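## Task

Using exactly 3 complete trigger pulls (each one squeezed fully in and then let out), coat the yellow sign on the cabinet door so that almost all the mist lands on the sign. Aim at the sign's centre from roughly a hand's width; spraying from further away lets some miss. Pale droplets show where mist has landed. Any surplus, whether on the sign or the door, counts against you, and one entire extra pull means failure. Afterwards, return the bottle upright to its original spot so it stays there without the robot's help, then release it and pull the hand away. Nothing may be pushed or knocked off the table.

## Robot and tools

Robot: a humanoid upper body on a stand past the table's -x edge (that edge is at x = 0.18 m), facing about +x. Only its right arm and five-finger right hand are controlled. The right shoulder sits roughly 0.28 m above the pelvis, 0.14 m toward -y and 0.06 m toward +x; the hand point can be at most 0.59 m from it. The body may be slightly rotated or tilted.

Scene frame: origin on the table top below the pelvis, z = 0 at the table surface, +z up, +x away from the robot across the table, -y is the robot's right. Positions are in metres, orientation as a wxyz quaternion.

Hand point: a spot fixed to the palm, 0.05 m in front of it, where index pad and thumb tip meet in a pinch. Its own axes: +z along the straightened fingers, +y out of the palm, +x across the palm toward the little finger. Straight fingers extend 0.06-0.07 m past it along +z. A wrist bracket on the little-finger side projects 0.03 m beyond the point along +y and 0.11 m across the palm; it can collide.

The row (used by all moving tools): one list of 14 numbers, each in [-1, 1], for the single right arm: dx, dy, dz, rx, ry, rz, little, ring, middle, index, thumb_bend, thumb_turn, force_limit, speed. The first six are an offset, not a pose: a target for the hand point relative to its pose in the most recent result that reported it (or, before any such result in the scene and for later calls within one reply, relative to where the robot is when the action begins). The offset is expressed in the hand point's own axes; 1.0 equals 0.6 m of translation or 180 degrees; rx, ry, rz form one rotation vector. All zeros therefore pulls the hand back to that reference pose rather than holding still. Finger values are absolute targets: +1 straight/open, -1 curled fully. thumb_bend +1 straight, -1 fully bent; thumb_turn +1 beside the palm, -1 across in front of it. A pinch is near index -0.22, thumb_bend -0.75, thumb_turn -0.57. force_limit maps linearly -1..+1 to about 0..10 N at the fingertip (0..15 N for the two thumb motors) and only stops closing motion. speed maps -1..+1 to nearly zero..full speed (full travel in 0.6 s); close at -0.9 or slower for a gentle grip.

Tools:
- execute_actions {"actions": [...], "pictures": bool}. An empty list just reports state. One action {"rows": [...], "steps": n}: up to 15 rows, n up to 15 steps of 1/30 s (default 15); each row lasts one step, the final row repeats; every row is measured from the same reference pose, not from the prior row. A wait {"steps": n} with n up to 300 sends nothing new.
- move {"target": row, "speed": m/s}: drives the hand point in a straight line toward the offset target; speed 0.002-0.5, default 0.25 (turning capped at twice that in rad/s); path 0.5-10 s. It does not avoid obstacles; faster moves and targets set deeper past a contact hit and press harder. Hand numbers are sent at the start.
- wait {"seconds": 0-10}: lets time pass without new commands.
- zoom_image {"camera": "cam_high" or "cam_wrist", "region": [x0, y0, x1, y1]} in pixels, at most 504x504, origin top-left.
- show_instructions: shows the scene's reference pages (here a trigger spray bottle).
- finished_scene {"scene": 1 or 2}: closes the scene irreversibly and gives the next task.

Motion limits: each step the commanded pose is clipped to within 70 mm and 16 degrees of the measured pose, so a distant target may need several actions; after an action the arm only continues to the last clipped pose. Joints move at up to 2.4 rad/s. Position is favoured over orientation when both cannot be met.

Gripping: turn the thumb across the palm before reaching the object; the whole hand wraps objects 0.035-0.08 m wide, lying across the palm toward the wrist. A motor moves only when its target changes by at least 0.01, then runs until it reaches the target or, closing, hits force_limit, and locks. Resending the same numbers maintains a grip. To squeeze harder, raise force_limit and send a target further closed than hand_measured; to loosen, send one more open. For a trigger pull, close the index (trigger finger) fully, then reopen it fully.

Result lines: the state line gives end_effector_position and end_effector_quat_wxyz in the scene frame (less accurate at long reach). hand_measured, hand_stopped_by (moving, target, force, stalled, fault) and hand_load_n each have six entries in motor order; a lost grip shows as loads near 0. "Hand target" is the pose the controller currently aims for. A move adds a "move:" line (done, off_target, moving, held, fault) with limits such as paced (pose clipped) or held (safety check blocked steps), and the distance from target. HELD marks steps where the row was not fully sent; "pose unreachable" means the clearance check altered the command. TORQUE FAULT means a joint hit its load limit (23 N m for shoulder and elbow joints and wrist roll, 4.6 N m for wrist pitch and yaw, held weight included): the arm halts for 10 s. MOTOR HOT warns from 90 °C; at 120 °C the arm drops. Joint ranges are given in radians for each joint.

Cameras: cam_high (504x504, fixed overhead) and cam_wrist (616x616 fisheye on the hand); calibration may be off by a few degrees and millimetres.

Avoid: dropping or tipping the bottle, knocking anything off the table, ramming the door or pressing hard, extra trigger pulls, and leaving the bottle supported only by the hand.

Each tool is called after "Call:" in YAML: its name, and indented under it one key for each argument.

Reference images:

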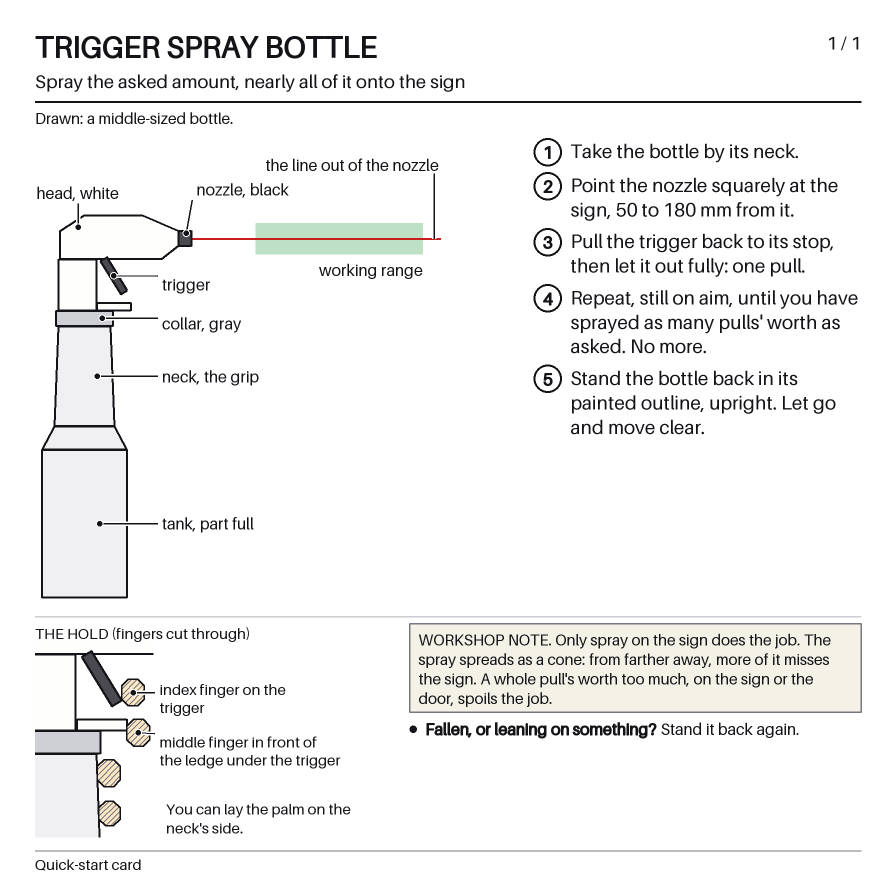

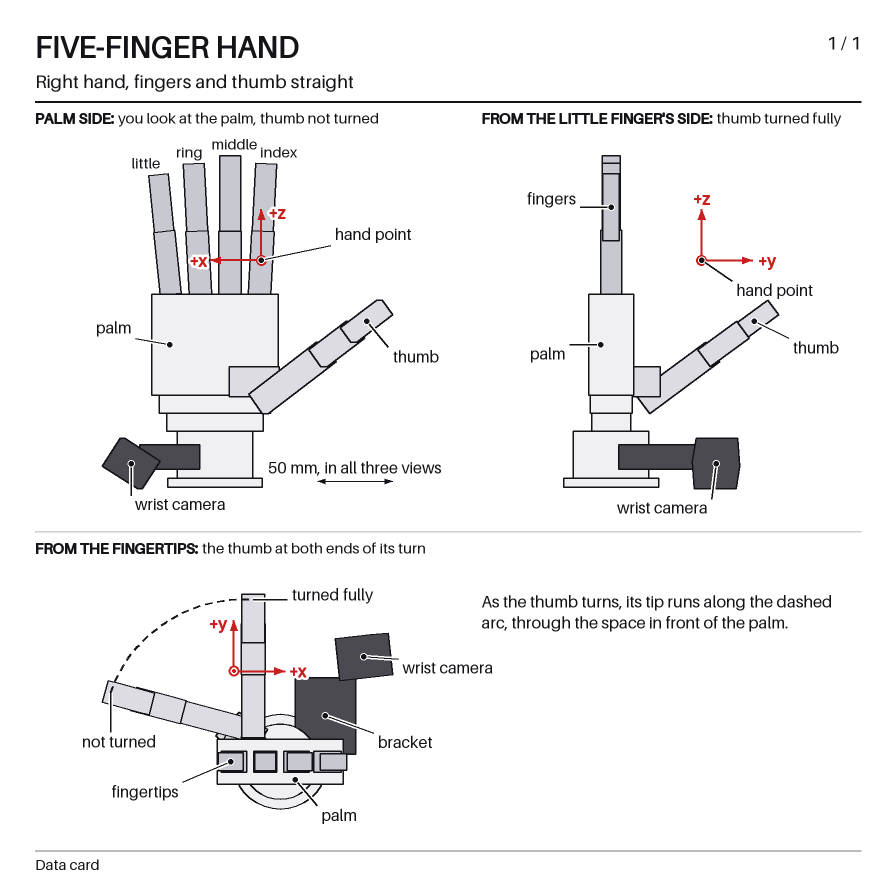

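## Session

Call:
execute_actions:
  actions: []

Scene clock: 0.00 s of 6300.00 s.
end_effector_position=(+0.2207, -0.3894, +0.1548) hand_measured=(+1.000, +1.000, +1.000, +1.000, +1.000, +1.000) hand_load_n=(+0.0, +0.0, +0.0, +0.0, +0.0, +0.0) hand_stopped_by=(target, target, target, target, target, target) hand_force_limit=0.00 hand_speed=-0.80 end_effector_quat_wxyz=(-0.109, +0.835, -0.422, +0.336)
Joint positions: [ 0.394 -1.051 -0.826 -0.079 -0.937 -0.875  0.66 ]
Joint velocities: [-0.006 -0.015  0.011 -0.005  0.     0.     0.   ]
Joint torques (N m, as the arm reports them, + toward a larger angle): no reading
Hand target: +0.221, -0.389, +0.155; -0.109, +0.835, -0.422, +0.336

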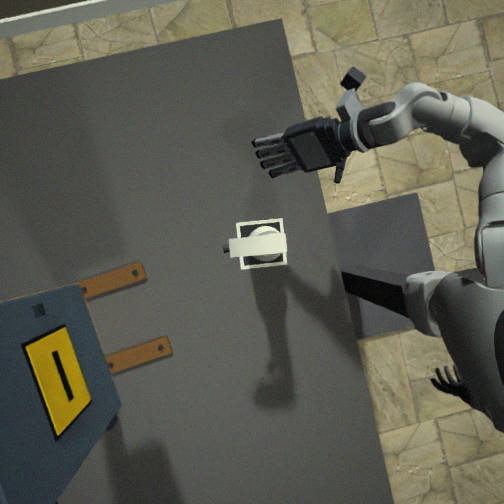

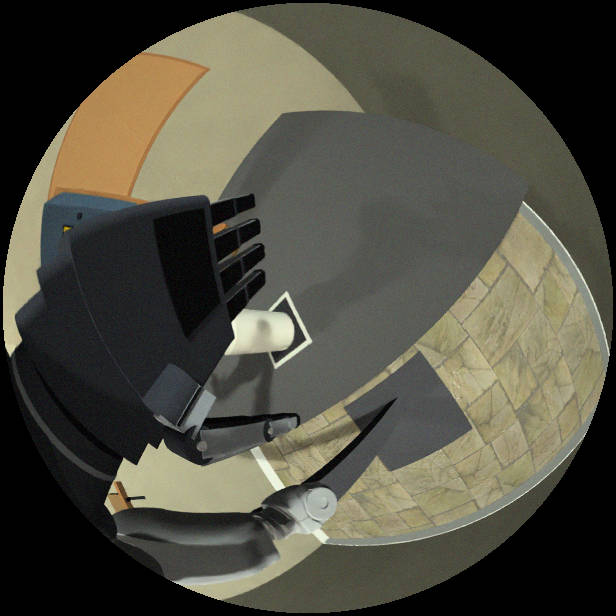

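Call:
zoom_image:
  camera: "cam_high"
  region: [180, 170, 340, 330]

Call:
zoom_image:
  camera: "cam_high"
  region: [0, 240, 260, 500]

Region (180, 170, 340, 330) of cam_high's 504x504 image, scaled by 3.150, with more detail than that image has.

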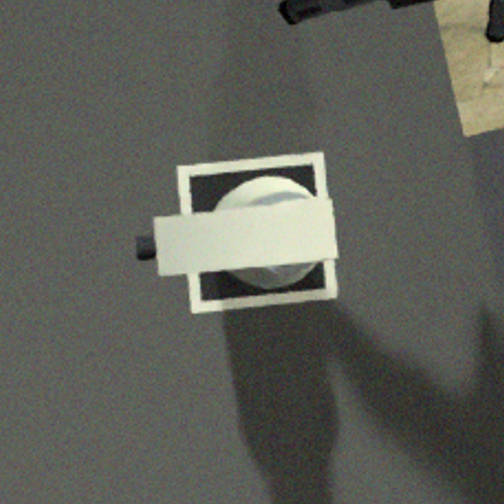

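Region (0, 240, 260, 500) of cam_high's 504x504 image, scaled by 1.938, with more detail than that image has.

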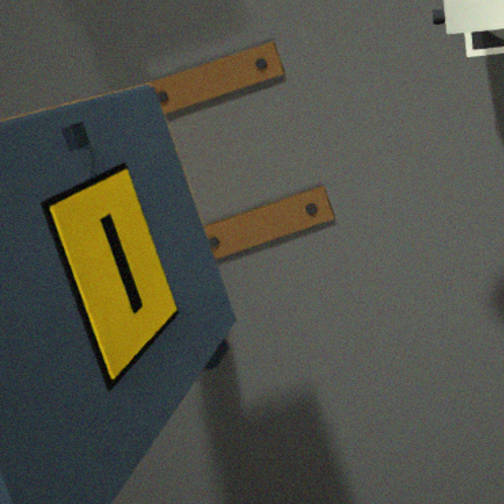

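Call:
move:
  target: [0.0544, -0.2132, -0.0896, 0.3077, -0.1428, 0.6909, 1, 1, 1, 1, 1, -1, 0, 0.5]
  speed: 0.3

Scene clock: 124.43 s of 6300.00 s.
end_effector_position=(+0.2826, -0.3239, +0.2658) hand_measured=(+1.000, +1.000, +1.000, +1.000, +1.000, -1.000) hand_load_n=(+0.0, +0.0, +0.0, +0.0, +0.0, +0.0) hand_stopped_by=(target, target, target, target, target, target) hand_force_limit=0.00 hand_speed=0.50 end_effector_quat_wxyz=(+0.700, +0.037, +0.713, -0.028)
Joint positions: [ 0.413 -0.572 -0.6   -0.018  0.843 -0.197  0.549]
Joint velocities: [-0.006  0.012  0.009 -0.002 -0.008  0.005  0.   ]
Joint torques (N m, as the arm reports them, + toward a larger angle): [ 1.05 -2.35 -3.05 -0.41  0.98 -0.61 -0.12]
Hand target: +0.282, -0.325, +0.266; +0.700, +0.040, +0.713, -0.027
Off the commanded pose: 0.008 m, 2 deg.
After step 90, 117.00 s passed at rest.
move: off_target
camera_calibration (this result's frames):
cam_wrist: T_world_to_cam=[[0.249107, 0.968103, 0.0268766, 0.235119], [-0.494897, 0.103392, 0.862779, -0.0542695], [0.83248, -0.228225, 0.504867, -0.324695], [0, 0, 0, 1]] pos_world=[0.184874, -0.296112, 0.204431]

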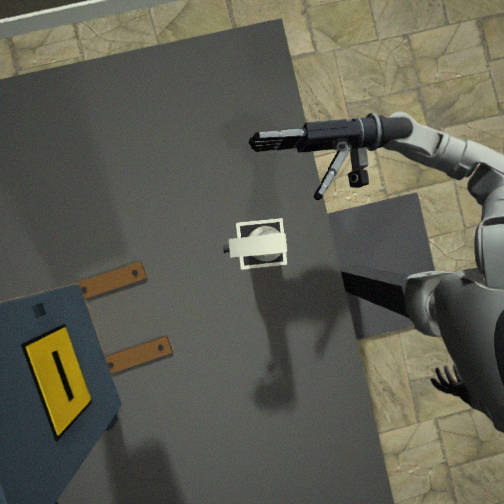

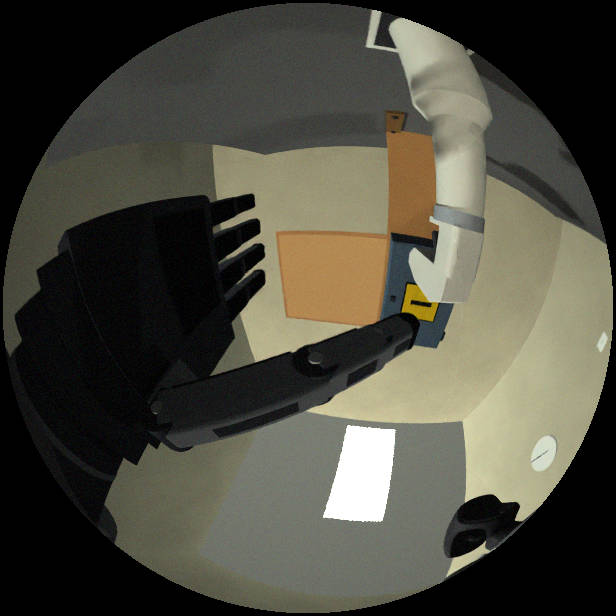

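Call:
zoom_image:
  camera: "cam_high"
  region: [210, 100, 410, 300]

Call:
zoom_image:
  camera: "cam_wrist"
  region: [300, 80, 560, 360]

Region (210, 100, 410, 300) of cam_high's 504x504 image, scaled by 2.520, with more detail than that image has.

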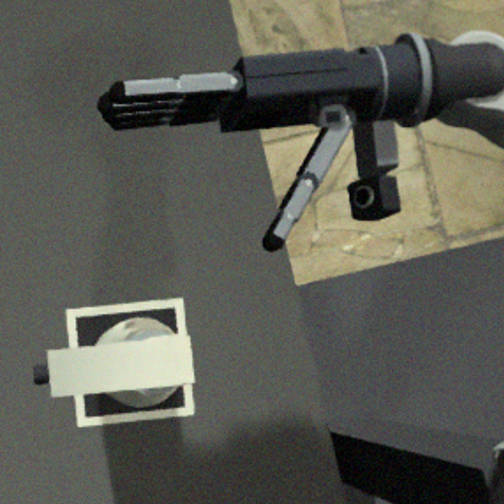

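Region (300, 80, 560, 360) of cam_wrist's 616x616 image, scaled by 1.800, with more detail than that image has; it fills the left 468 columns of this view, and the rest is white.

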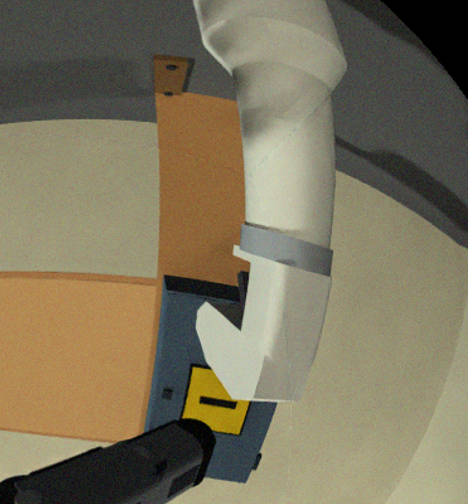

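Call:
move:
  target: [0.0572, 0.1477, 0.0555, 0.007, 0, 0, 1, 1, 1, 1, 1, -1, 0, 0.5]
  speed: 0.15

Scene clock: 194.60 s of 6300.00 s.
end_effector_position=(+0.3247, -0.2385, +0.2344) hand_measured=(+1.000, +1.000, +1.000, +1.000, +1.000, -1.000) hand_load_n=(+0.0, +0.0, +0.0, +0.0, +0.0, +0.0) hand_stopped_by=(target, target, target, target, target, target) hand_force_limit=0.00 hand_speed=0.50 end_effector_quat_wxyz=(+0.702, +0.041, +0.710, -0.037)
Joint positions: [ 0.304 -0.357 -0.299 -0.223  0.501 -0.201  0.2  ]
Joint velocities: [ 0.    -0.012  0.003  0.012  0.     0.    -0.008]
Joint torques (N m, as the arm reports them, + toward a larger angle): [-0.08 -1.46 -2.11 -0.82  0.52 -0.73 -0.13]
Hand target: +0.325, -0.238, +0.234; +0.702, +0.040, +0.710, -0.039
Off the commanded pose: 0.003 m, 1 deg.
After step 90, 66.17 s passed at rest.
move: done
camera_calibration (this result's frames):
cam_wrist: T_world_to_cam=[[0.267804, 0.963201, 0.0229232, 0.13641], [-0.499067, 0.118328, 0.858446, -0.00933869], [0.824144, -0.241336, 0.512391, -0.326555], [0, 0, 0, 1]] pos_world=[0.227936, -0.209095, 0.172214]

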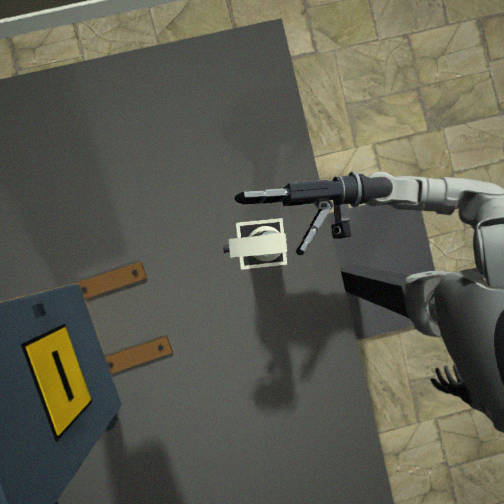

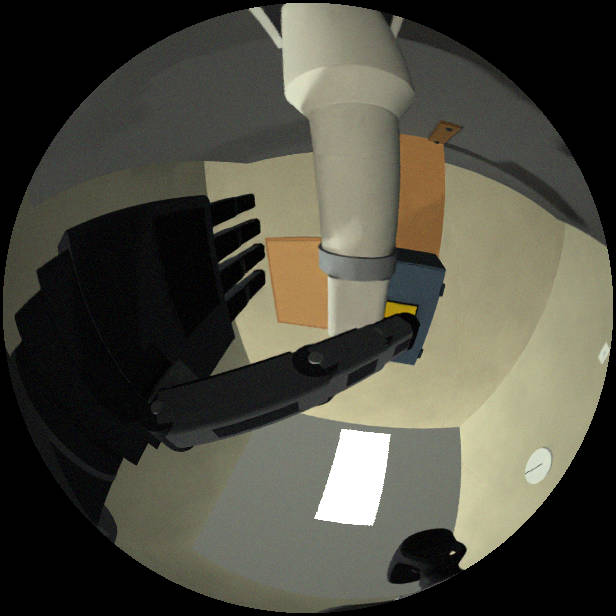

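Call:
zoom_image:
  camera: "cam_high"
  region: [210, 150, 370, 310]

Call:
zoom_image:
  camera: "cam_wrist"
  region: [200, 150, 460, 370]

Region (210, 150, 370, 310) of cam_high's 504x504 image, scaled by 3.150, with more detail than that image has.

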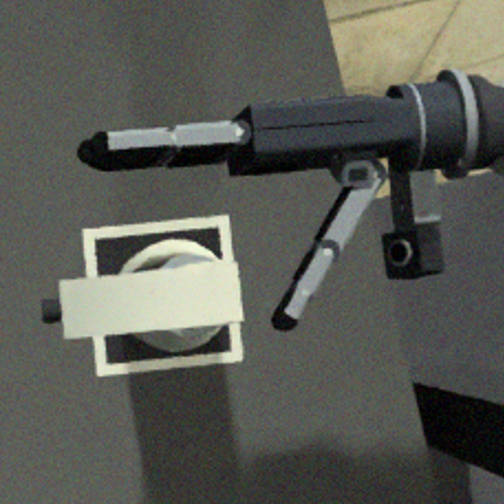

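Region (200, 150, 460, 370) of cam_wrist's 616x616 image, scaled by 1.938, with more detail than that image has; it fills the top 426 rows of this view, and the rest is white.

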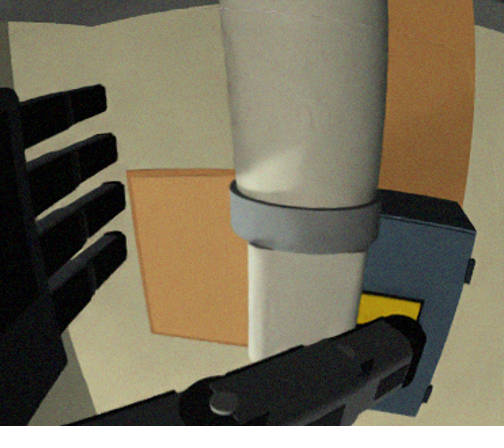

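Call:
move:
  target: [0, 0.075, 0.075, 0, 0, 0, 1, 1, 1, 1, 1, -1, 0, 0.5]
  speed: 0.08

Scene clock: 252.13 s of 6300.00 s.
end_effector_position=(+0.3744, -0.2013, +0.2386) hand_measured=(+1.000, +1.000, +1.000, +1.000, +1.000, -1.000) hand_load_n=(+0.0, +0.0, +0.0, +0.0, +0.0, +0.0) hand_stopped_by=(target, target, target, target, target, target) hand_force_limit=0.00 hand_speed=0.50 end_effector_quat_wxyz=(+0.706, +0.039, +0.706, -0.041)
Joint positions: [ 0.099 -0.328 -0.16  -0.243  0.366 -0.062  0.01 ]
Joint velocities: [-0.003  0.008  0.    -0.003  0.012  0.    -0.002]
Joint torques (N m, as the arm reports them, + toward a larger angle): [-1.34 -1.16 -1.53 -0.87  0.57 -0.71 -0.12]
Hand target: +0.374, -0.201, +0.237; +0.704, +0.038, +0.708, -0.043
Off the commanded pose: 0.005 m, 1 deg.
After step 90, 53.43 s passed at rest.
move: off_target
camera_calibration (this result's frames):
cam_wrist: T_world_to_cam=[[0.270163, 0.962691, 0.0154295, 0.0880465], [-0.506391, 0.128443, 0.852685, 0.0136585], [0.81889, -0.238177, 0.522198, -0.360372], [0, 0, 0, 1]] pos_world=[0.278235, -0.172348, 0.175181]

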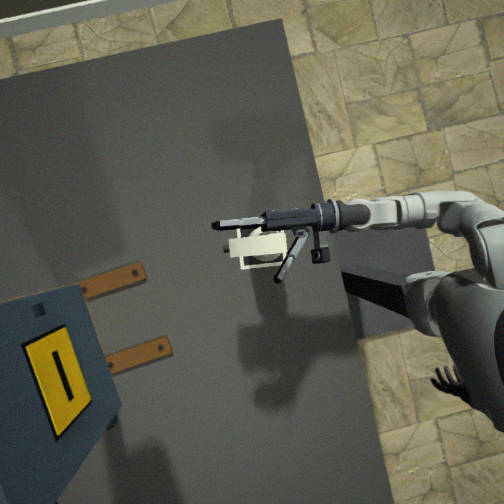

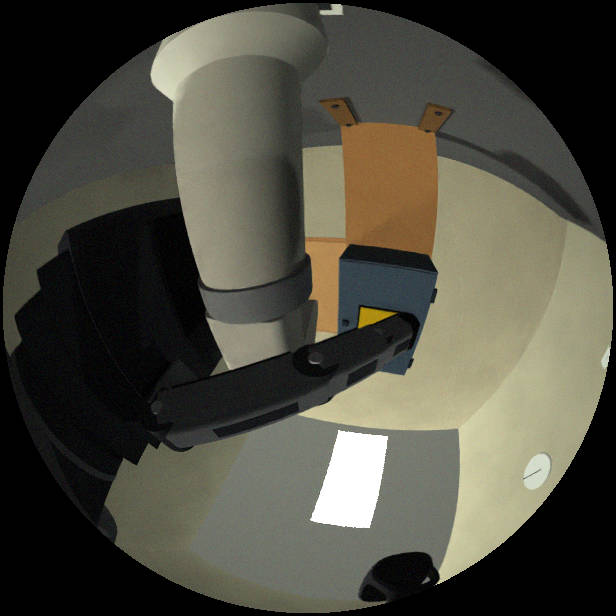

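Call:
zoom_image:
  camera: "cam_high"
  region: [190, 170, 350, 330]

Region (190, 170, 350, 330) of cam_high's 504x504 image, scaled by 3.150, with more detail than that image has.

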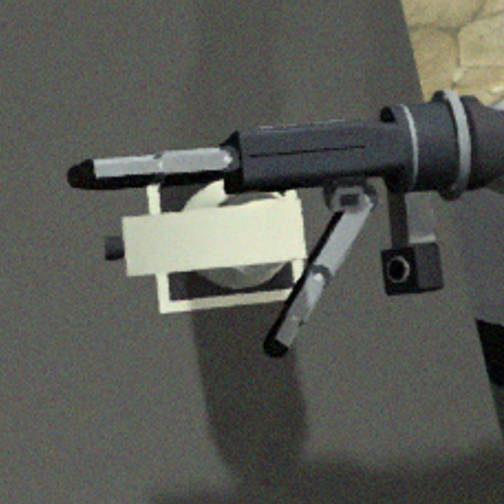

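Call:
move:
  target: [0.006, 0.008, 0, 0, 0, 0, -1, -1, -1, 1, -1, -1, 0.4, -0.6]
  speed: 0.03

Scene clock: 266.50 s of 6300.00 s.
end_effector_position=(+0.3747, -0.1979, +0.2353) hand_measured=(-0.618, -0.572, -0.216, +1.000, +0.122, -1.000) hand_load_n=(+5.5, +8.0, +8.0, +0.0, +10.0, +8.5) hand_stopped_by=(force, force, force, target, force, target) hand_force_limit=0.40 hand_speed=-0.60 end_effector_quat_wxyz=(+0.706, +0.039, +0.706, -0.044)
Joint positions: [ 0.097 -0.316 -0.144 -0.231  0.346 -0.078 -0.001]
Joint velocities: [-0.003  0.002  0.006 -0.018 -0.006  0.     0.   ]
Joint torques (N m, as the arm reports them, + toward a larger angle): [-1.57 -1.02 -1.48 -0.79  0.65 -0.78  0.02]
Hand target: +0.375, -0.197, +0.235; +0.706, +0.039, +0.706, -0.041
Off the commanded pose: 0.001 m, 0 deg.
After step 90, 8.67 s passed at rest.
move: done
camera_calibration (this result's frames):
cam_wrist: T_world_to_cam=[[0.272731, 0.962017, 0.0118513, 0.0844219], [-0.50624, 0.133022, 0.852072, 0.0171887], [0.818131, -0.238386, 0.523291, -0.358192], [0, 0, 0, 1]] pos_world=[0.278725, -0.16889, 0.171792]

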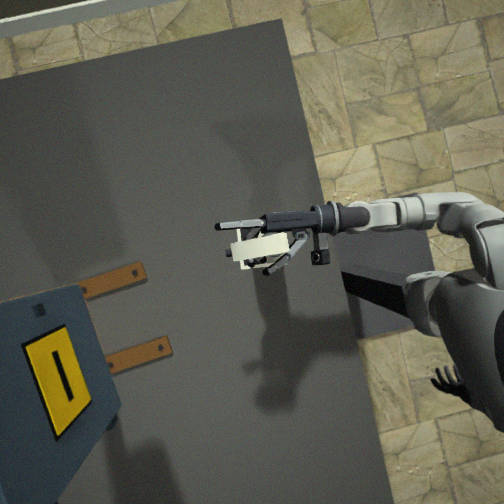

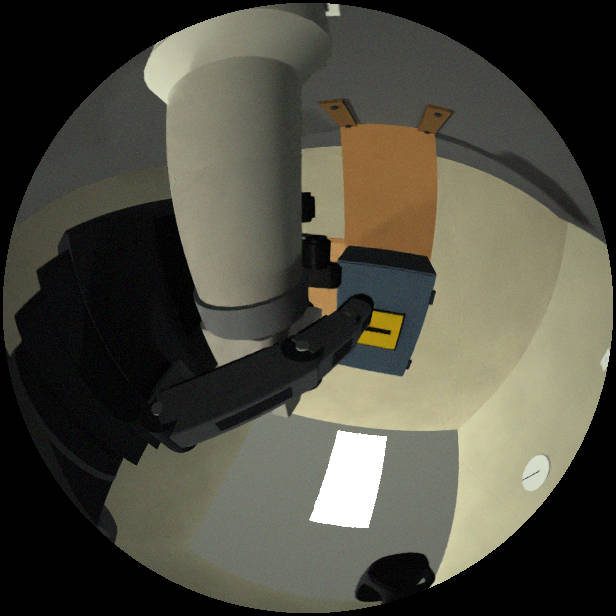

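Call:
zoom_image:
  camera: "cam_high"
  region: [190, 170, 350, 330]

Region (190, 170, 350, 330) of cam_high's 504x504 image, scaled by 3.150, with more detail than that image has.

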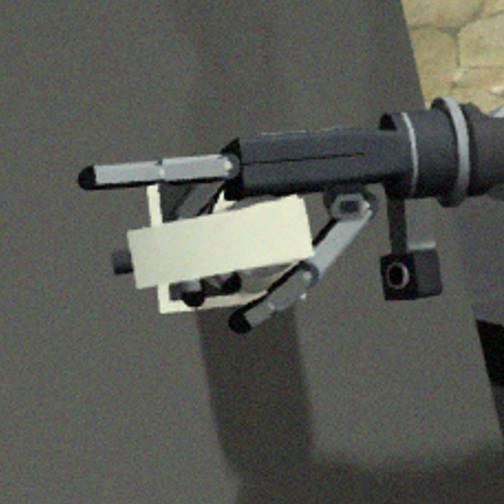

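Call:
move:
  target: [-0.2724, 0.168, 0.1903, -0.0356, 0, 0, -1, -1, -1, 1, -1, -1, 0.4, -0.6]
  speed: 0.15

Scene clock: 294.27 s of 6300.00 s.
end_effector_position=(+0.4974, -0.1272, +0.4047) hand_measured=(-0.618, -0.572, -0.216, +1.000, +0.122, -1.000) hand_load_n=(+6.0, +8.5, +8.0, +0.0, +10.0, +8.5) hand_stopped_by=(force, force, force, target, force, target) hand_force_limit=0.40 hand_speed=-0.60 end_effector_quat_wxyz=(+0.711, +0.003, +0.702, -0.029)
Joint positions: [-0.851 -0.474 -0.096 -0.334  0.564  0.901 -0.352]
Joint velocities: [ 0.005  0.     0.011 -0.006 -0.005  0.     0.   ]
Joint torques (N m, as the arm reports them, + toward a larger angle): [-6.85 -1.57 -2.03 -0.61  0.44 -1.05  0.  ]
Hand target: +0.498, -0.127, +0.403; +0.710, +0.003, +0.704, -0.029
Off the commanded pose: 0.019 m, 3 deg.
After step 90, 22.73 s passed at rest.
move: off_target
camera_calibration (this result's frames):
cam_wrist: T_world_to_cam=[[0.203801, 0.978917, -0.0136848, 0.0277424], [-0.524738, 0.121025, 0.842617, -0.062937], [0.826508, -0.164545, 0.53834, -0.531202], [0, 0, 0, 1]] pos_world=[0.400364, -0.106947, 0.339379]

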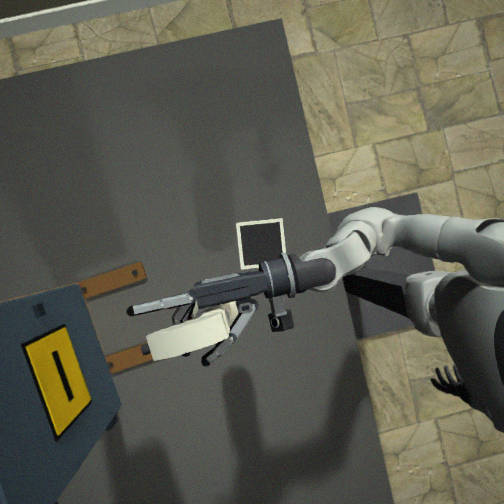

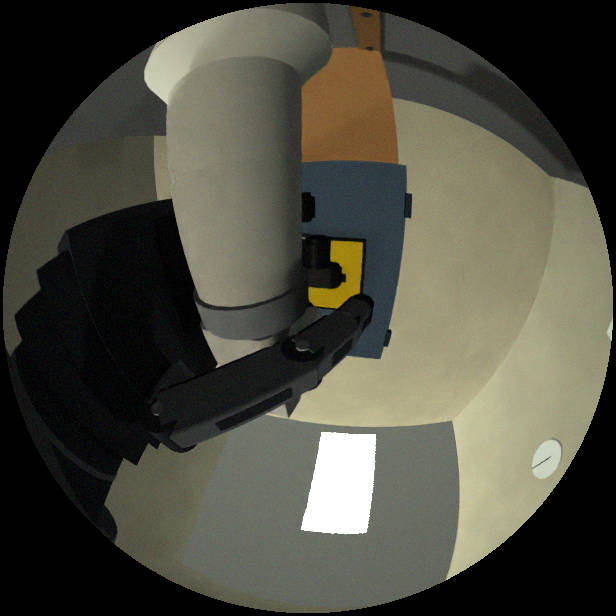

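Call:
zoom_image:
  camera: "cam_high"
  region: [0, 230, 280, 504]

Call:
zoom_image:
  camera: "cam_wrist"
  region: [240, 140, 460, 380]

Region (0, 230, 280, 504) of cam_high's 504x504 image, scaled by 1.800, with more detail than that image has; it fills the top 493 rows of this view, and the rest is white.

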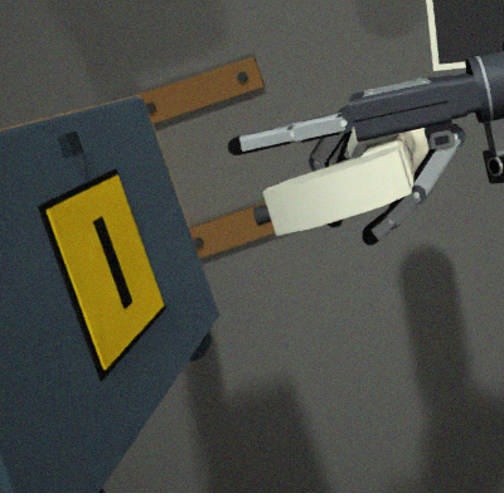

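Region (240, 140, 460, 380) of cam_wrist's 616x616 image, scaled by 2.100, with more detail than that image has; it fills the left 462 columns of this view, and the rest is white.

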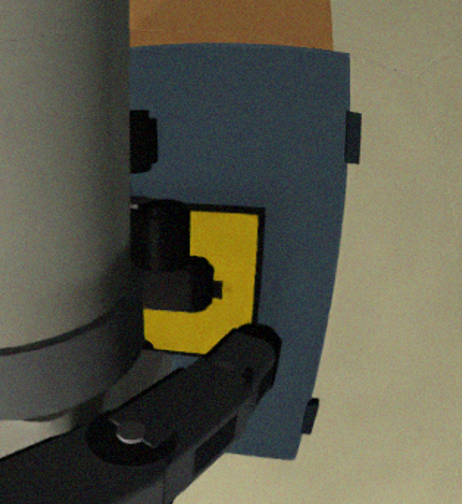

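Call:
move:
  target: [-0.0133, 0.007, 0, 0, 0, 0, -1, -1, -1, 1, -1, -1, 0.4, -0.6]
  speed: 0.05

Scene clock: 346.17 s of 6300.00 s.
end_effector_position=(+0.4977, -0.1240, +0.4121) hand_measured=(-0.618, -0.572, -0.216, +1.000, +0.122, -1.000) hand_load_n=(+6.0, +8.5, +8.0, +0.0, +10.0, +8.5) hand_stopped_by=(force, force, force, target, force, target) hand_force_limit=0.40 hand_speed=-0.60 end_effector_quat_wxyz=(+0.711, +0.003, +0.702, -0.031)
Joint positions: [-0.887 -0.469 -0.099 -0.344  0.569  0.946 -0.372]
Joint velocities: [0.005 0.003 0.005 0.006 0.    0.011 0.   ]
Joint torques (N m, as the arm reports them, + toward a larger angle): [-7.15 -1.41 -2.35 -0.96  0.54 -1.02 -0.11]
Hand target: +0.497, -0.124, +0.413; +0.712, +0.004, +0.702, -0.029
Off the commanded pose: 0.001 m, 0 deg.
After step 90, 48.20 s passed at rest.
move: done
camera_calibration (this result's frames):
cam_wrist: T_world_to_cam=[[0.206897, 0.978188, -0.0185024, 0.0250026], [-0.524613, 0.126884, 0.841832, -0.0684179], [0.825817, -0.164466, 0.539422, -0.53497], [0, 0, 0, 1]] pos_world=[0.400722, -0.10376, 0.346634]

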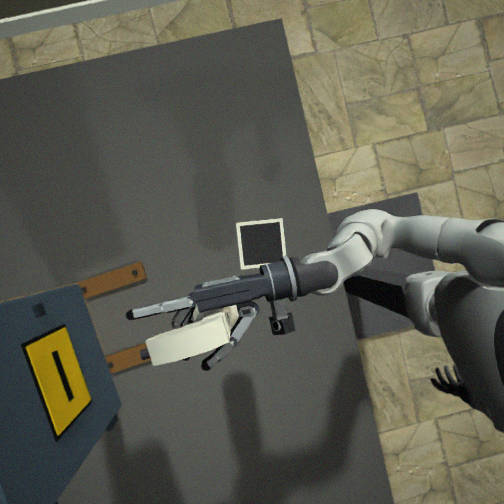

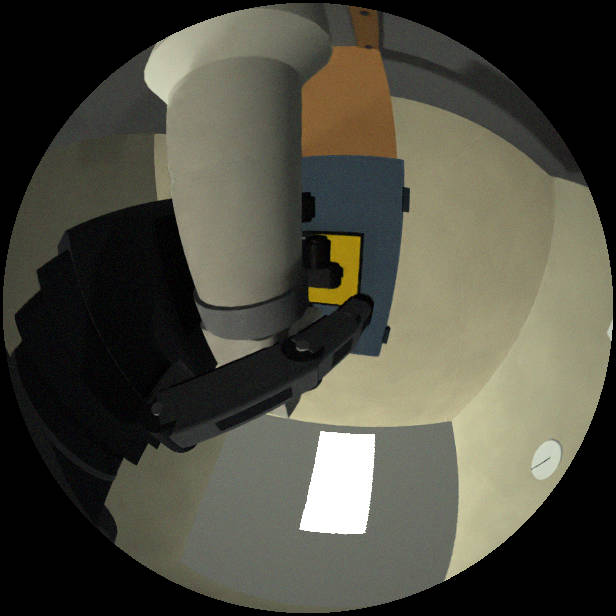

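Now the first pull.

Call:
move:
  target: [0, 0, 0, 0, 0, 0, -1, -1, -1, -1, -1, -1, 1.0, -0.3]
  speed: 0.05

Scene clock: 352.30 s of 6300.00 s.
end_effector_position=(+0.4977, -0.1239, +0.4120) hand_measured=(-0.618, -0.572, -0.218, -0.644, +0.122, -1.000) hand_load_n=(+7.0, +5.0, +3.5, +10.0, +10.5, +7.5) hand_stopped_by=(force, force, force, force, force, target) hand_force_limit=1.00 hand_speed=-0.30 end_effector_quat_wxyz=(+0.711, +0.003, +0.702, -0.031)
Joint positions: [-0.887 -0.468 -0.099 -0.344  0.569  0.946 -0.372]
Joint velocities: [ 0.005  0.009  0.    -0.002  0.003  0.     0.   ]
Joint torques (N m, as the arm reports them, + toward a larger angle): [-6.96 -1.47 -2.06 -0.64  0.42 -1.08  0.  ]
Hand target: +0.498, -0.124, +0.412; +0.711, +0.003, +0.702, -0.031
Off the commanded pose: 0.000 m, 0 deg.
After step 90, 1.43 s passed at rest.
move: done
camera_calibration (this result's frames):
cam_wrist: T_world_to_cam=[[0.206768, 0.978218, -0.0183269, 0.024941], [-0.524295, 0.126598, 0.842073, -0.0686267], [0.826052, -0.164505, 0.539052, -0.534885], [0, 0, 0, 1]] pos_world=[0.400705, -0.103701, 0.346576]

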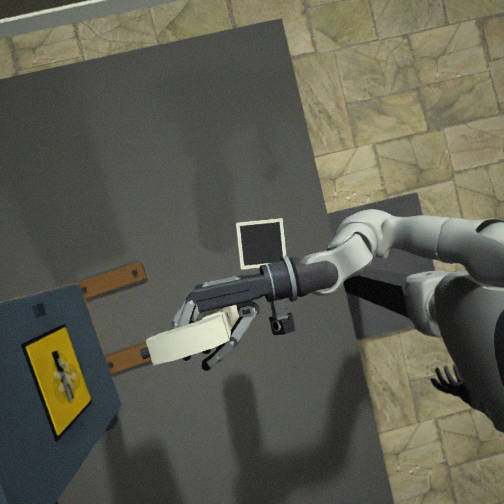

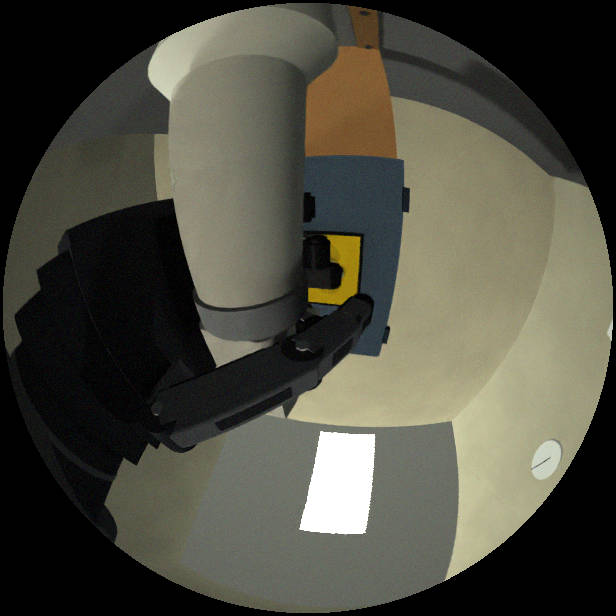

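Call:
zoom_image:
  camera: "cam_high"
  region: [0, 280, 260, 460]

Region (0, 280, 260, 460) of cam_high's 504x504 image, scaled by 1.938, with more detail than that image has; it fills the top 349 rows of this view, and the rest is white.

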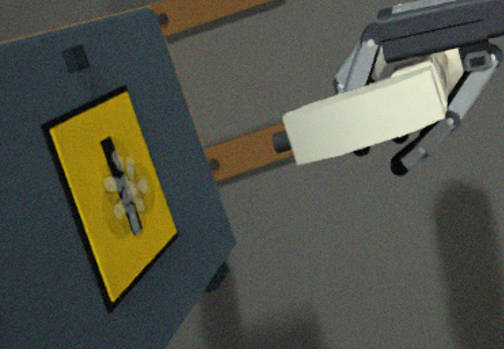

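Call:
execute_actions:
  actions:
    - {"rows": [[0, 0, 0, 0, 0, 0, -1, -1, -1, 0.4, -1, -1, 1.0, -0.3]], "steps": 15}
  pictures: false

Scene clock: 361.40 s of 6300.00 s.
end_effector_position=(+0.4977, -0.1239, +0.4120) hand_measured=(-0.618, -0.572, -0.218, -0.182, +0.122, -1.000) hand_load_n=(+4.0, +5.0, +4.5, +0.0, +9.5, +8.5) hand_stopped_by=(force, force, force, moving, force, target) hand_force_limit=1.00 hand_speed=-0.30 end_effector_quat_wxyz=(+0.711, +0.003, +0.702, -0.031)
Joint positions: [-0.887 -0.468 -0.099 -0.344  0.569  0.946 -0.372]
Joint velocities: [ 0.008 -0.012 -0.008  0.    -0.005  0.     0.   ]
Joint torques (N m, as the arm reports them, + toward a larger angle): [-6.94 -1.62 -2.1  -0.61  0.43 -1.09 -0.01]
Hand target: +0.498, -0.124, +0.412; +0.711, +0.003, +0.702, -0.031
Off the commanded pose: 0.000 m, 0 deg.
Steps of this call (steps 1 to 90: nothing new was sent; then 5.60 s passed at rest; steps 91 to 105: all 15 steps of this action). Readings (end_effector_position | what the end effector reports):
91: (+0.4977, -0.1239, +0.4120) | hand_measured=(-0.618, -0.572, -0.218, -0.644, +0.122, -1.000) hand_load_n=(+7.0, +5.0, +3.5, +10.0, +10.5, +7.5) hand_stopped_by=(force, force, force, moving, force, target) hand_force_limit=1.00 hand_speed=-0.30
92: (+0.4977, -0.1239, +0.4120) | hand_measured=(-0.618, -0.572, -0.218, -0.644, +0.122, -1.000) hand_load_n=(+7.0, +5.0, +3.5, +10.0, +10.5, +7.5) hand_stopped_by=(force, force, force, moving, force, target) hand_force_limit=1.00 hand_speed=-0.30
94: (+0.4977, -0.1239, +0.4120) | hand_measured=(-0.618, -0.572, -0.218, -0.610, +0.122, -1.000) hand_load_n=(+6.5, +5.5, +4.0, +3.5, +10.0, +8.0) hand_stopped_by=(force, force, force, moving, force, target) hand_force_limit=1.00 hand_speed=-0.30
98: (+0.4977, -0.1239, +0.4120) | hand_measured=(-0.618, -0.572, -0.218, -0.454, +0.122, -1.000) hand_load_n=(+4.0, +5.0, +4.5, +1.0, +10.0, +8.5) hand_stopped_by=(force, force, force, moving, force, target) hand_force_limit=1.00 hand_speed=-0.30
105: the state above

Call:
move:
  target: [0, 0, 0, 0, 0, 0, -1, -1, -1, -1, -1, -1, 0.8, -0.3]
  speed: 0.05

Call:
move:
  target: [0, 0, 0, 0, 0, 0, -1, -1, -1, 0.2, -1, -1, 0.8, -0.3]
  speed: 0.05

Scene clock: 375.07 s of 6300.00 s.
end_effector_position=(+0.4977, -0.1239, +0.4120) hand_measured=(-0.618, -0.572, -0.218, -0.642, +0.122, -1.000) hand_load_n=(+7.5, +5.5, +3.0, +8.5, +9.5, +7.5) hand_stopped_by=(force, force, force, force, force, target) hand_force_limit=0.80 hand_speed=-0.30 end_effector_quat_wxyz=(+0.711, +0.003, +0.702, -0.031)
Joint positions: [-0.887 -0.468 -0.099 -0.344  0.569  0.946 -0.372]
Joint velocities: [ 0.003  0.005 -0.003 -0.006 -0.009  0.     0.   ]
Joint torques (N m, as the arm reports them, + toward a larger angle): [-6.95 -1.48 -2.07 -0.71  0.43 -1.09 -0.01]
Hand target: +0.498, -0.124, +0.412; +0.711, +0.003, +0.702, -0.031
Off the commanded pose: 0.000 m, 0 deg.
After step 90, 9.50 s passed at rest.
move: done
camera_calibration (this result's frames):
cam_wrist: T_world_to_cam=[[0.206756, 0.978222, -0.0182784, 0.0249238], [-0.524354, 0.126561, 0.842042, -0.0686068], [0.826018, -0.164513, 0.539102, -0.534896], [0, 0, 0, 1]] pos_world=[0.400706, -0.103695, 0.346589]

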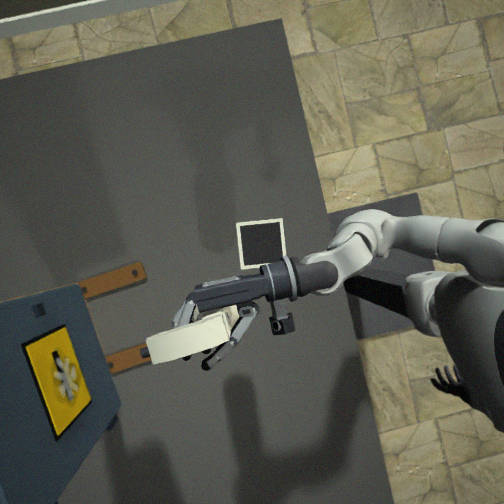

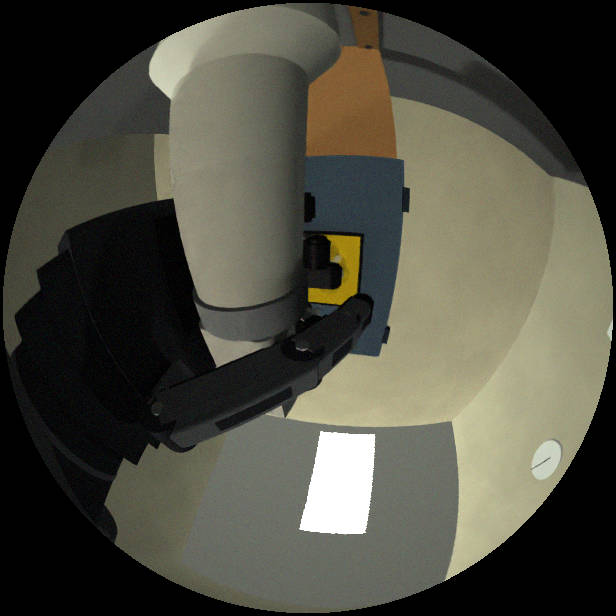

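Scene clock: 376.07 s of 6300.00 s.
end_effector_position=(+0.4977, -0.1239, +0.4120) hand_measured=(-0.618, -0.572, -0.218, +0.200, +0.122, -1.000) hand_load_n=(+3.0, +5.0, +4.0, +0.0, +9.0, +8.0) hand_stopped_by=(force, force, force, target, force, target) hand_force_limit=0.80 hand_speed=-0.30 end_effector_quat_wxyz=(+0.711, +0.003, +0.702, -0.031)
Joint positions: [-0.887 -0.468 -0.099 -0.344  0.569  0.946 -0.372]
Joint velocities: [0.005 0.008 0.003 0.002 0.003 0.    0.   ]
Joint torques (N m, as the arm reports them, + toward a larger angle): [-6.8  -1.55 -2.07 -0.72  0.36 -1.08 -0.01]
Hand target: +0.498, -0.124, +0.412; +0.711, +0.003, +0.702, -0.031
Off the commanded pose: 0.000 m, 0 deg.
move: done
camera_calibration (this result's frames):
cam_wrist: T_world_to_cam=[[0.206755, 0.978222, -0.018276, 0.024923], [-0.524358, 0.126559, 0.84204, -0.0686052], [0.826015, -0.164513, 0.539105, -0.534897], [0, 0, 0, 1]] pos_world=[0.400707, -0.103695, 0.34659]

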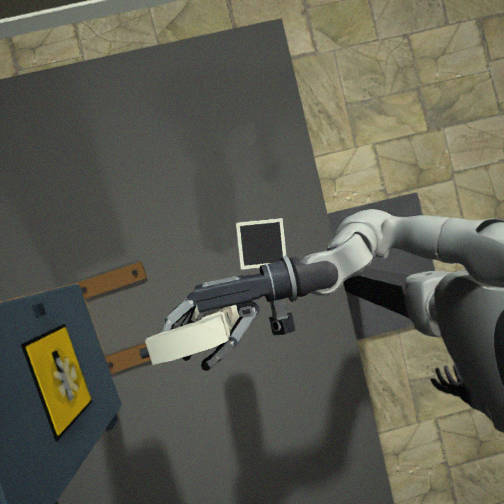

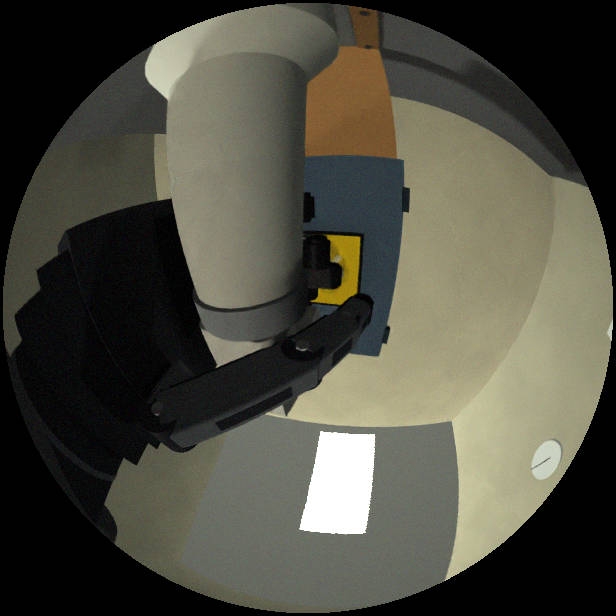

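Third pull.

Call:
move:
  target: [0, 0, 0, 0, 0, 0, -1, -1, -1, -1, -1, -1, 0.8, -0.3]
  speed: 0.05

Call:
move:
  target: [0, 0, 0, 0, 0, 0, -1, -1, -1, 1.0, -1, -1, 0.4, -0.3]
  speed: 0.05

Scene clock: 380.10 s of 6300.00 s.
end_effector_position=(+0.4977, -0.1239, +0.4121) hand_measured=(-0.618, -0.572, -0.218, -0.646, +0.122, -1.000) hand_load_n=(+7.5, +4.5, +2.0, +9.0, +9.0, +6.5) hand_stopped_by=(force, force, force, force, force, target) hand_force_limit=0.80 hand_speed=-0.30 end_effector_quat_wxyz=(+0.711, +0.003, +0.702, -0.031)
Joint positions: [-0.887 -0.468 -0.099 -0.344  0.569  0.946 -0.372]
Joint velocities: [ 0.005  0.     0.     0.003 -0.002  0.     0.   ]
Joint torques (N m, as the arm reports them, + toward a larger angle): [-7.02 -1.47 -2.17 -0.7   0.37 -1.07 -0.01]
Hand target: +0.498, -0.124, +0.412; +0.711, +0.003, +0.702, -0.031
Off the commanded pose: 0.000 m, 0 deg.
After step 90, 0.03 s passed at rest.
move: done
camera_calibration (this result's frames):
cam_wrist: T_world_to_cam=[[0.206737, 0.978228, -0.0181697, 0.0248851], [-0.524507, 0.126487, 0.841958, -0.0685495], [0.825925, -0.164534, 0.539237, -0.534929], [0, 0, 0, 1]] pos_world=[0.400712, -0.103686, 0.346622]

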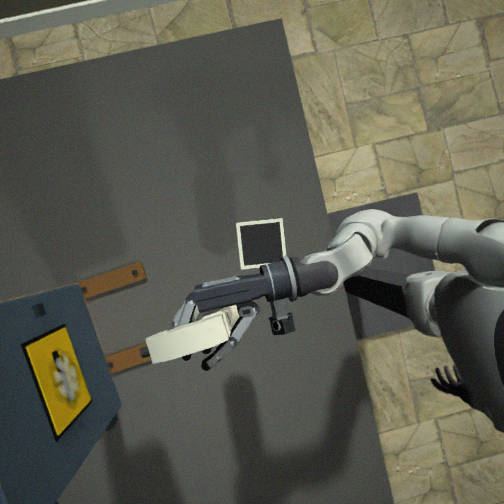

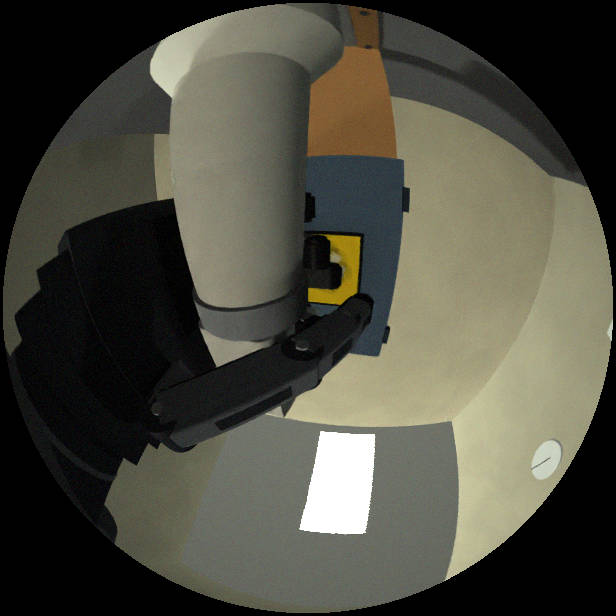

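Scene clock: 381.80 s of 6300.00 s.
end_effector_position=(+0.4977, -0.1239, +0.4121) hand_measured=(-0.618, -0.572, -0.218, +1.000, +0.122, -1.000) hand_load_n=(+2.0, +4.0, +3.5, +0.0, +8.5, +7.5) hand_stopped_by=(force, force, force, target, force, target) hand_force_limit=0.40 hand_speed=-0.30 end_effector_quat_wxyz=(+0.711, +0.003, +0.702, -0.031)
Joint positions: [-0.887 -0.468 -0.099 -0.344  0.569  0.946 -0.372]
Joint velocities: [-0.015 -0.003  0.011 -0.008  0.003  0.     0.   ]
Joint torques (N m, as the arm reports them, + toward a larger angle): [-7.01 -1.53 -2.1  -0.75  0.39 -1.09  0.  ]
Hand target: +0.498, -0.124, +0.412; +0.711, +0.003, +0.702, -0.031
Off the commanded pose: 0.000 m, 0 deg.
move: done
camera_calibration (this result's frames):
cam_wrist: T_world_to_cam=[[0.206737, 0.978228, -0.0181695, 0.0248851], [-0.524507, 0.126487, 0.841958, -0.0685495], [0.825925, -0.164534, 0.539237, -0.534929], [0, 0, 0, 1]] pos_world=[0.400712, -0.103686, 0.346622]

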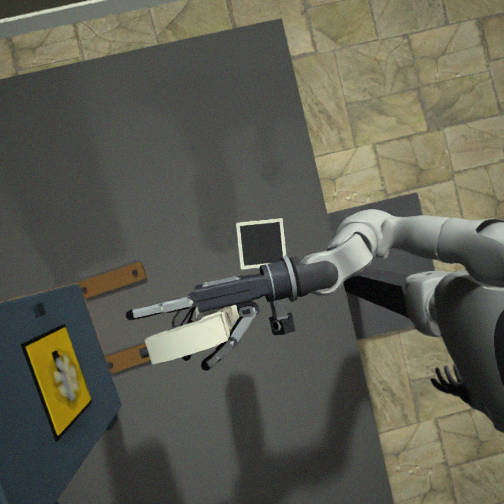

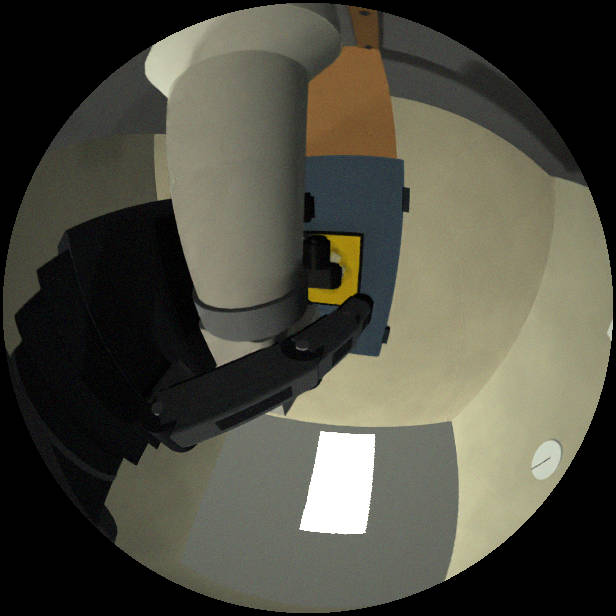

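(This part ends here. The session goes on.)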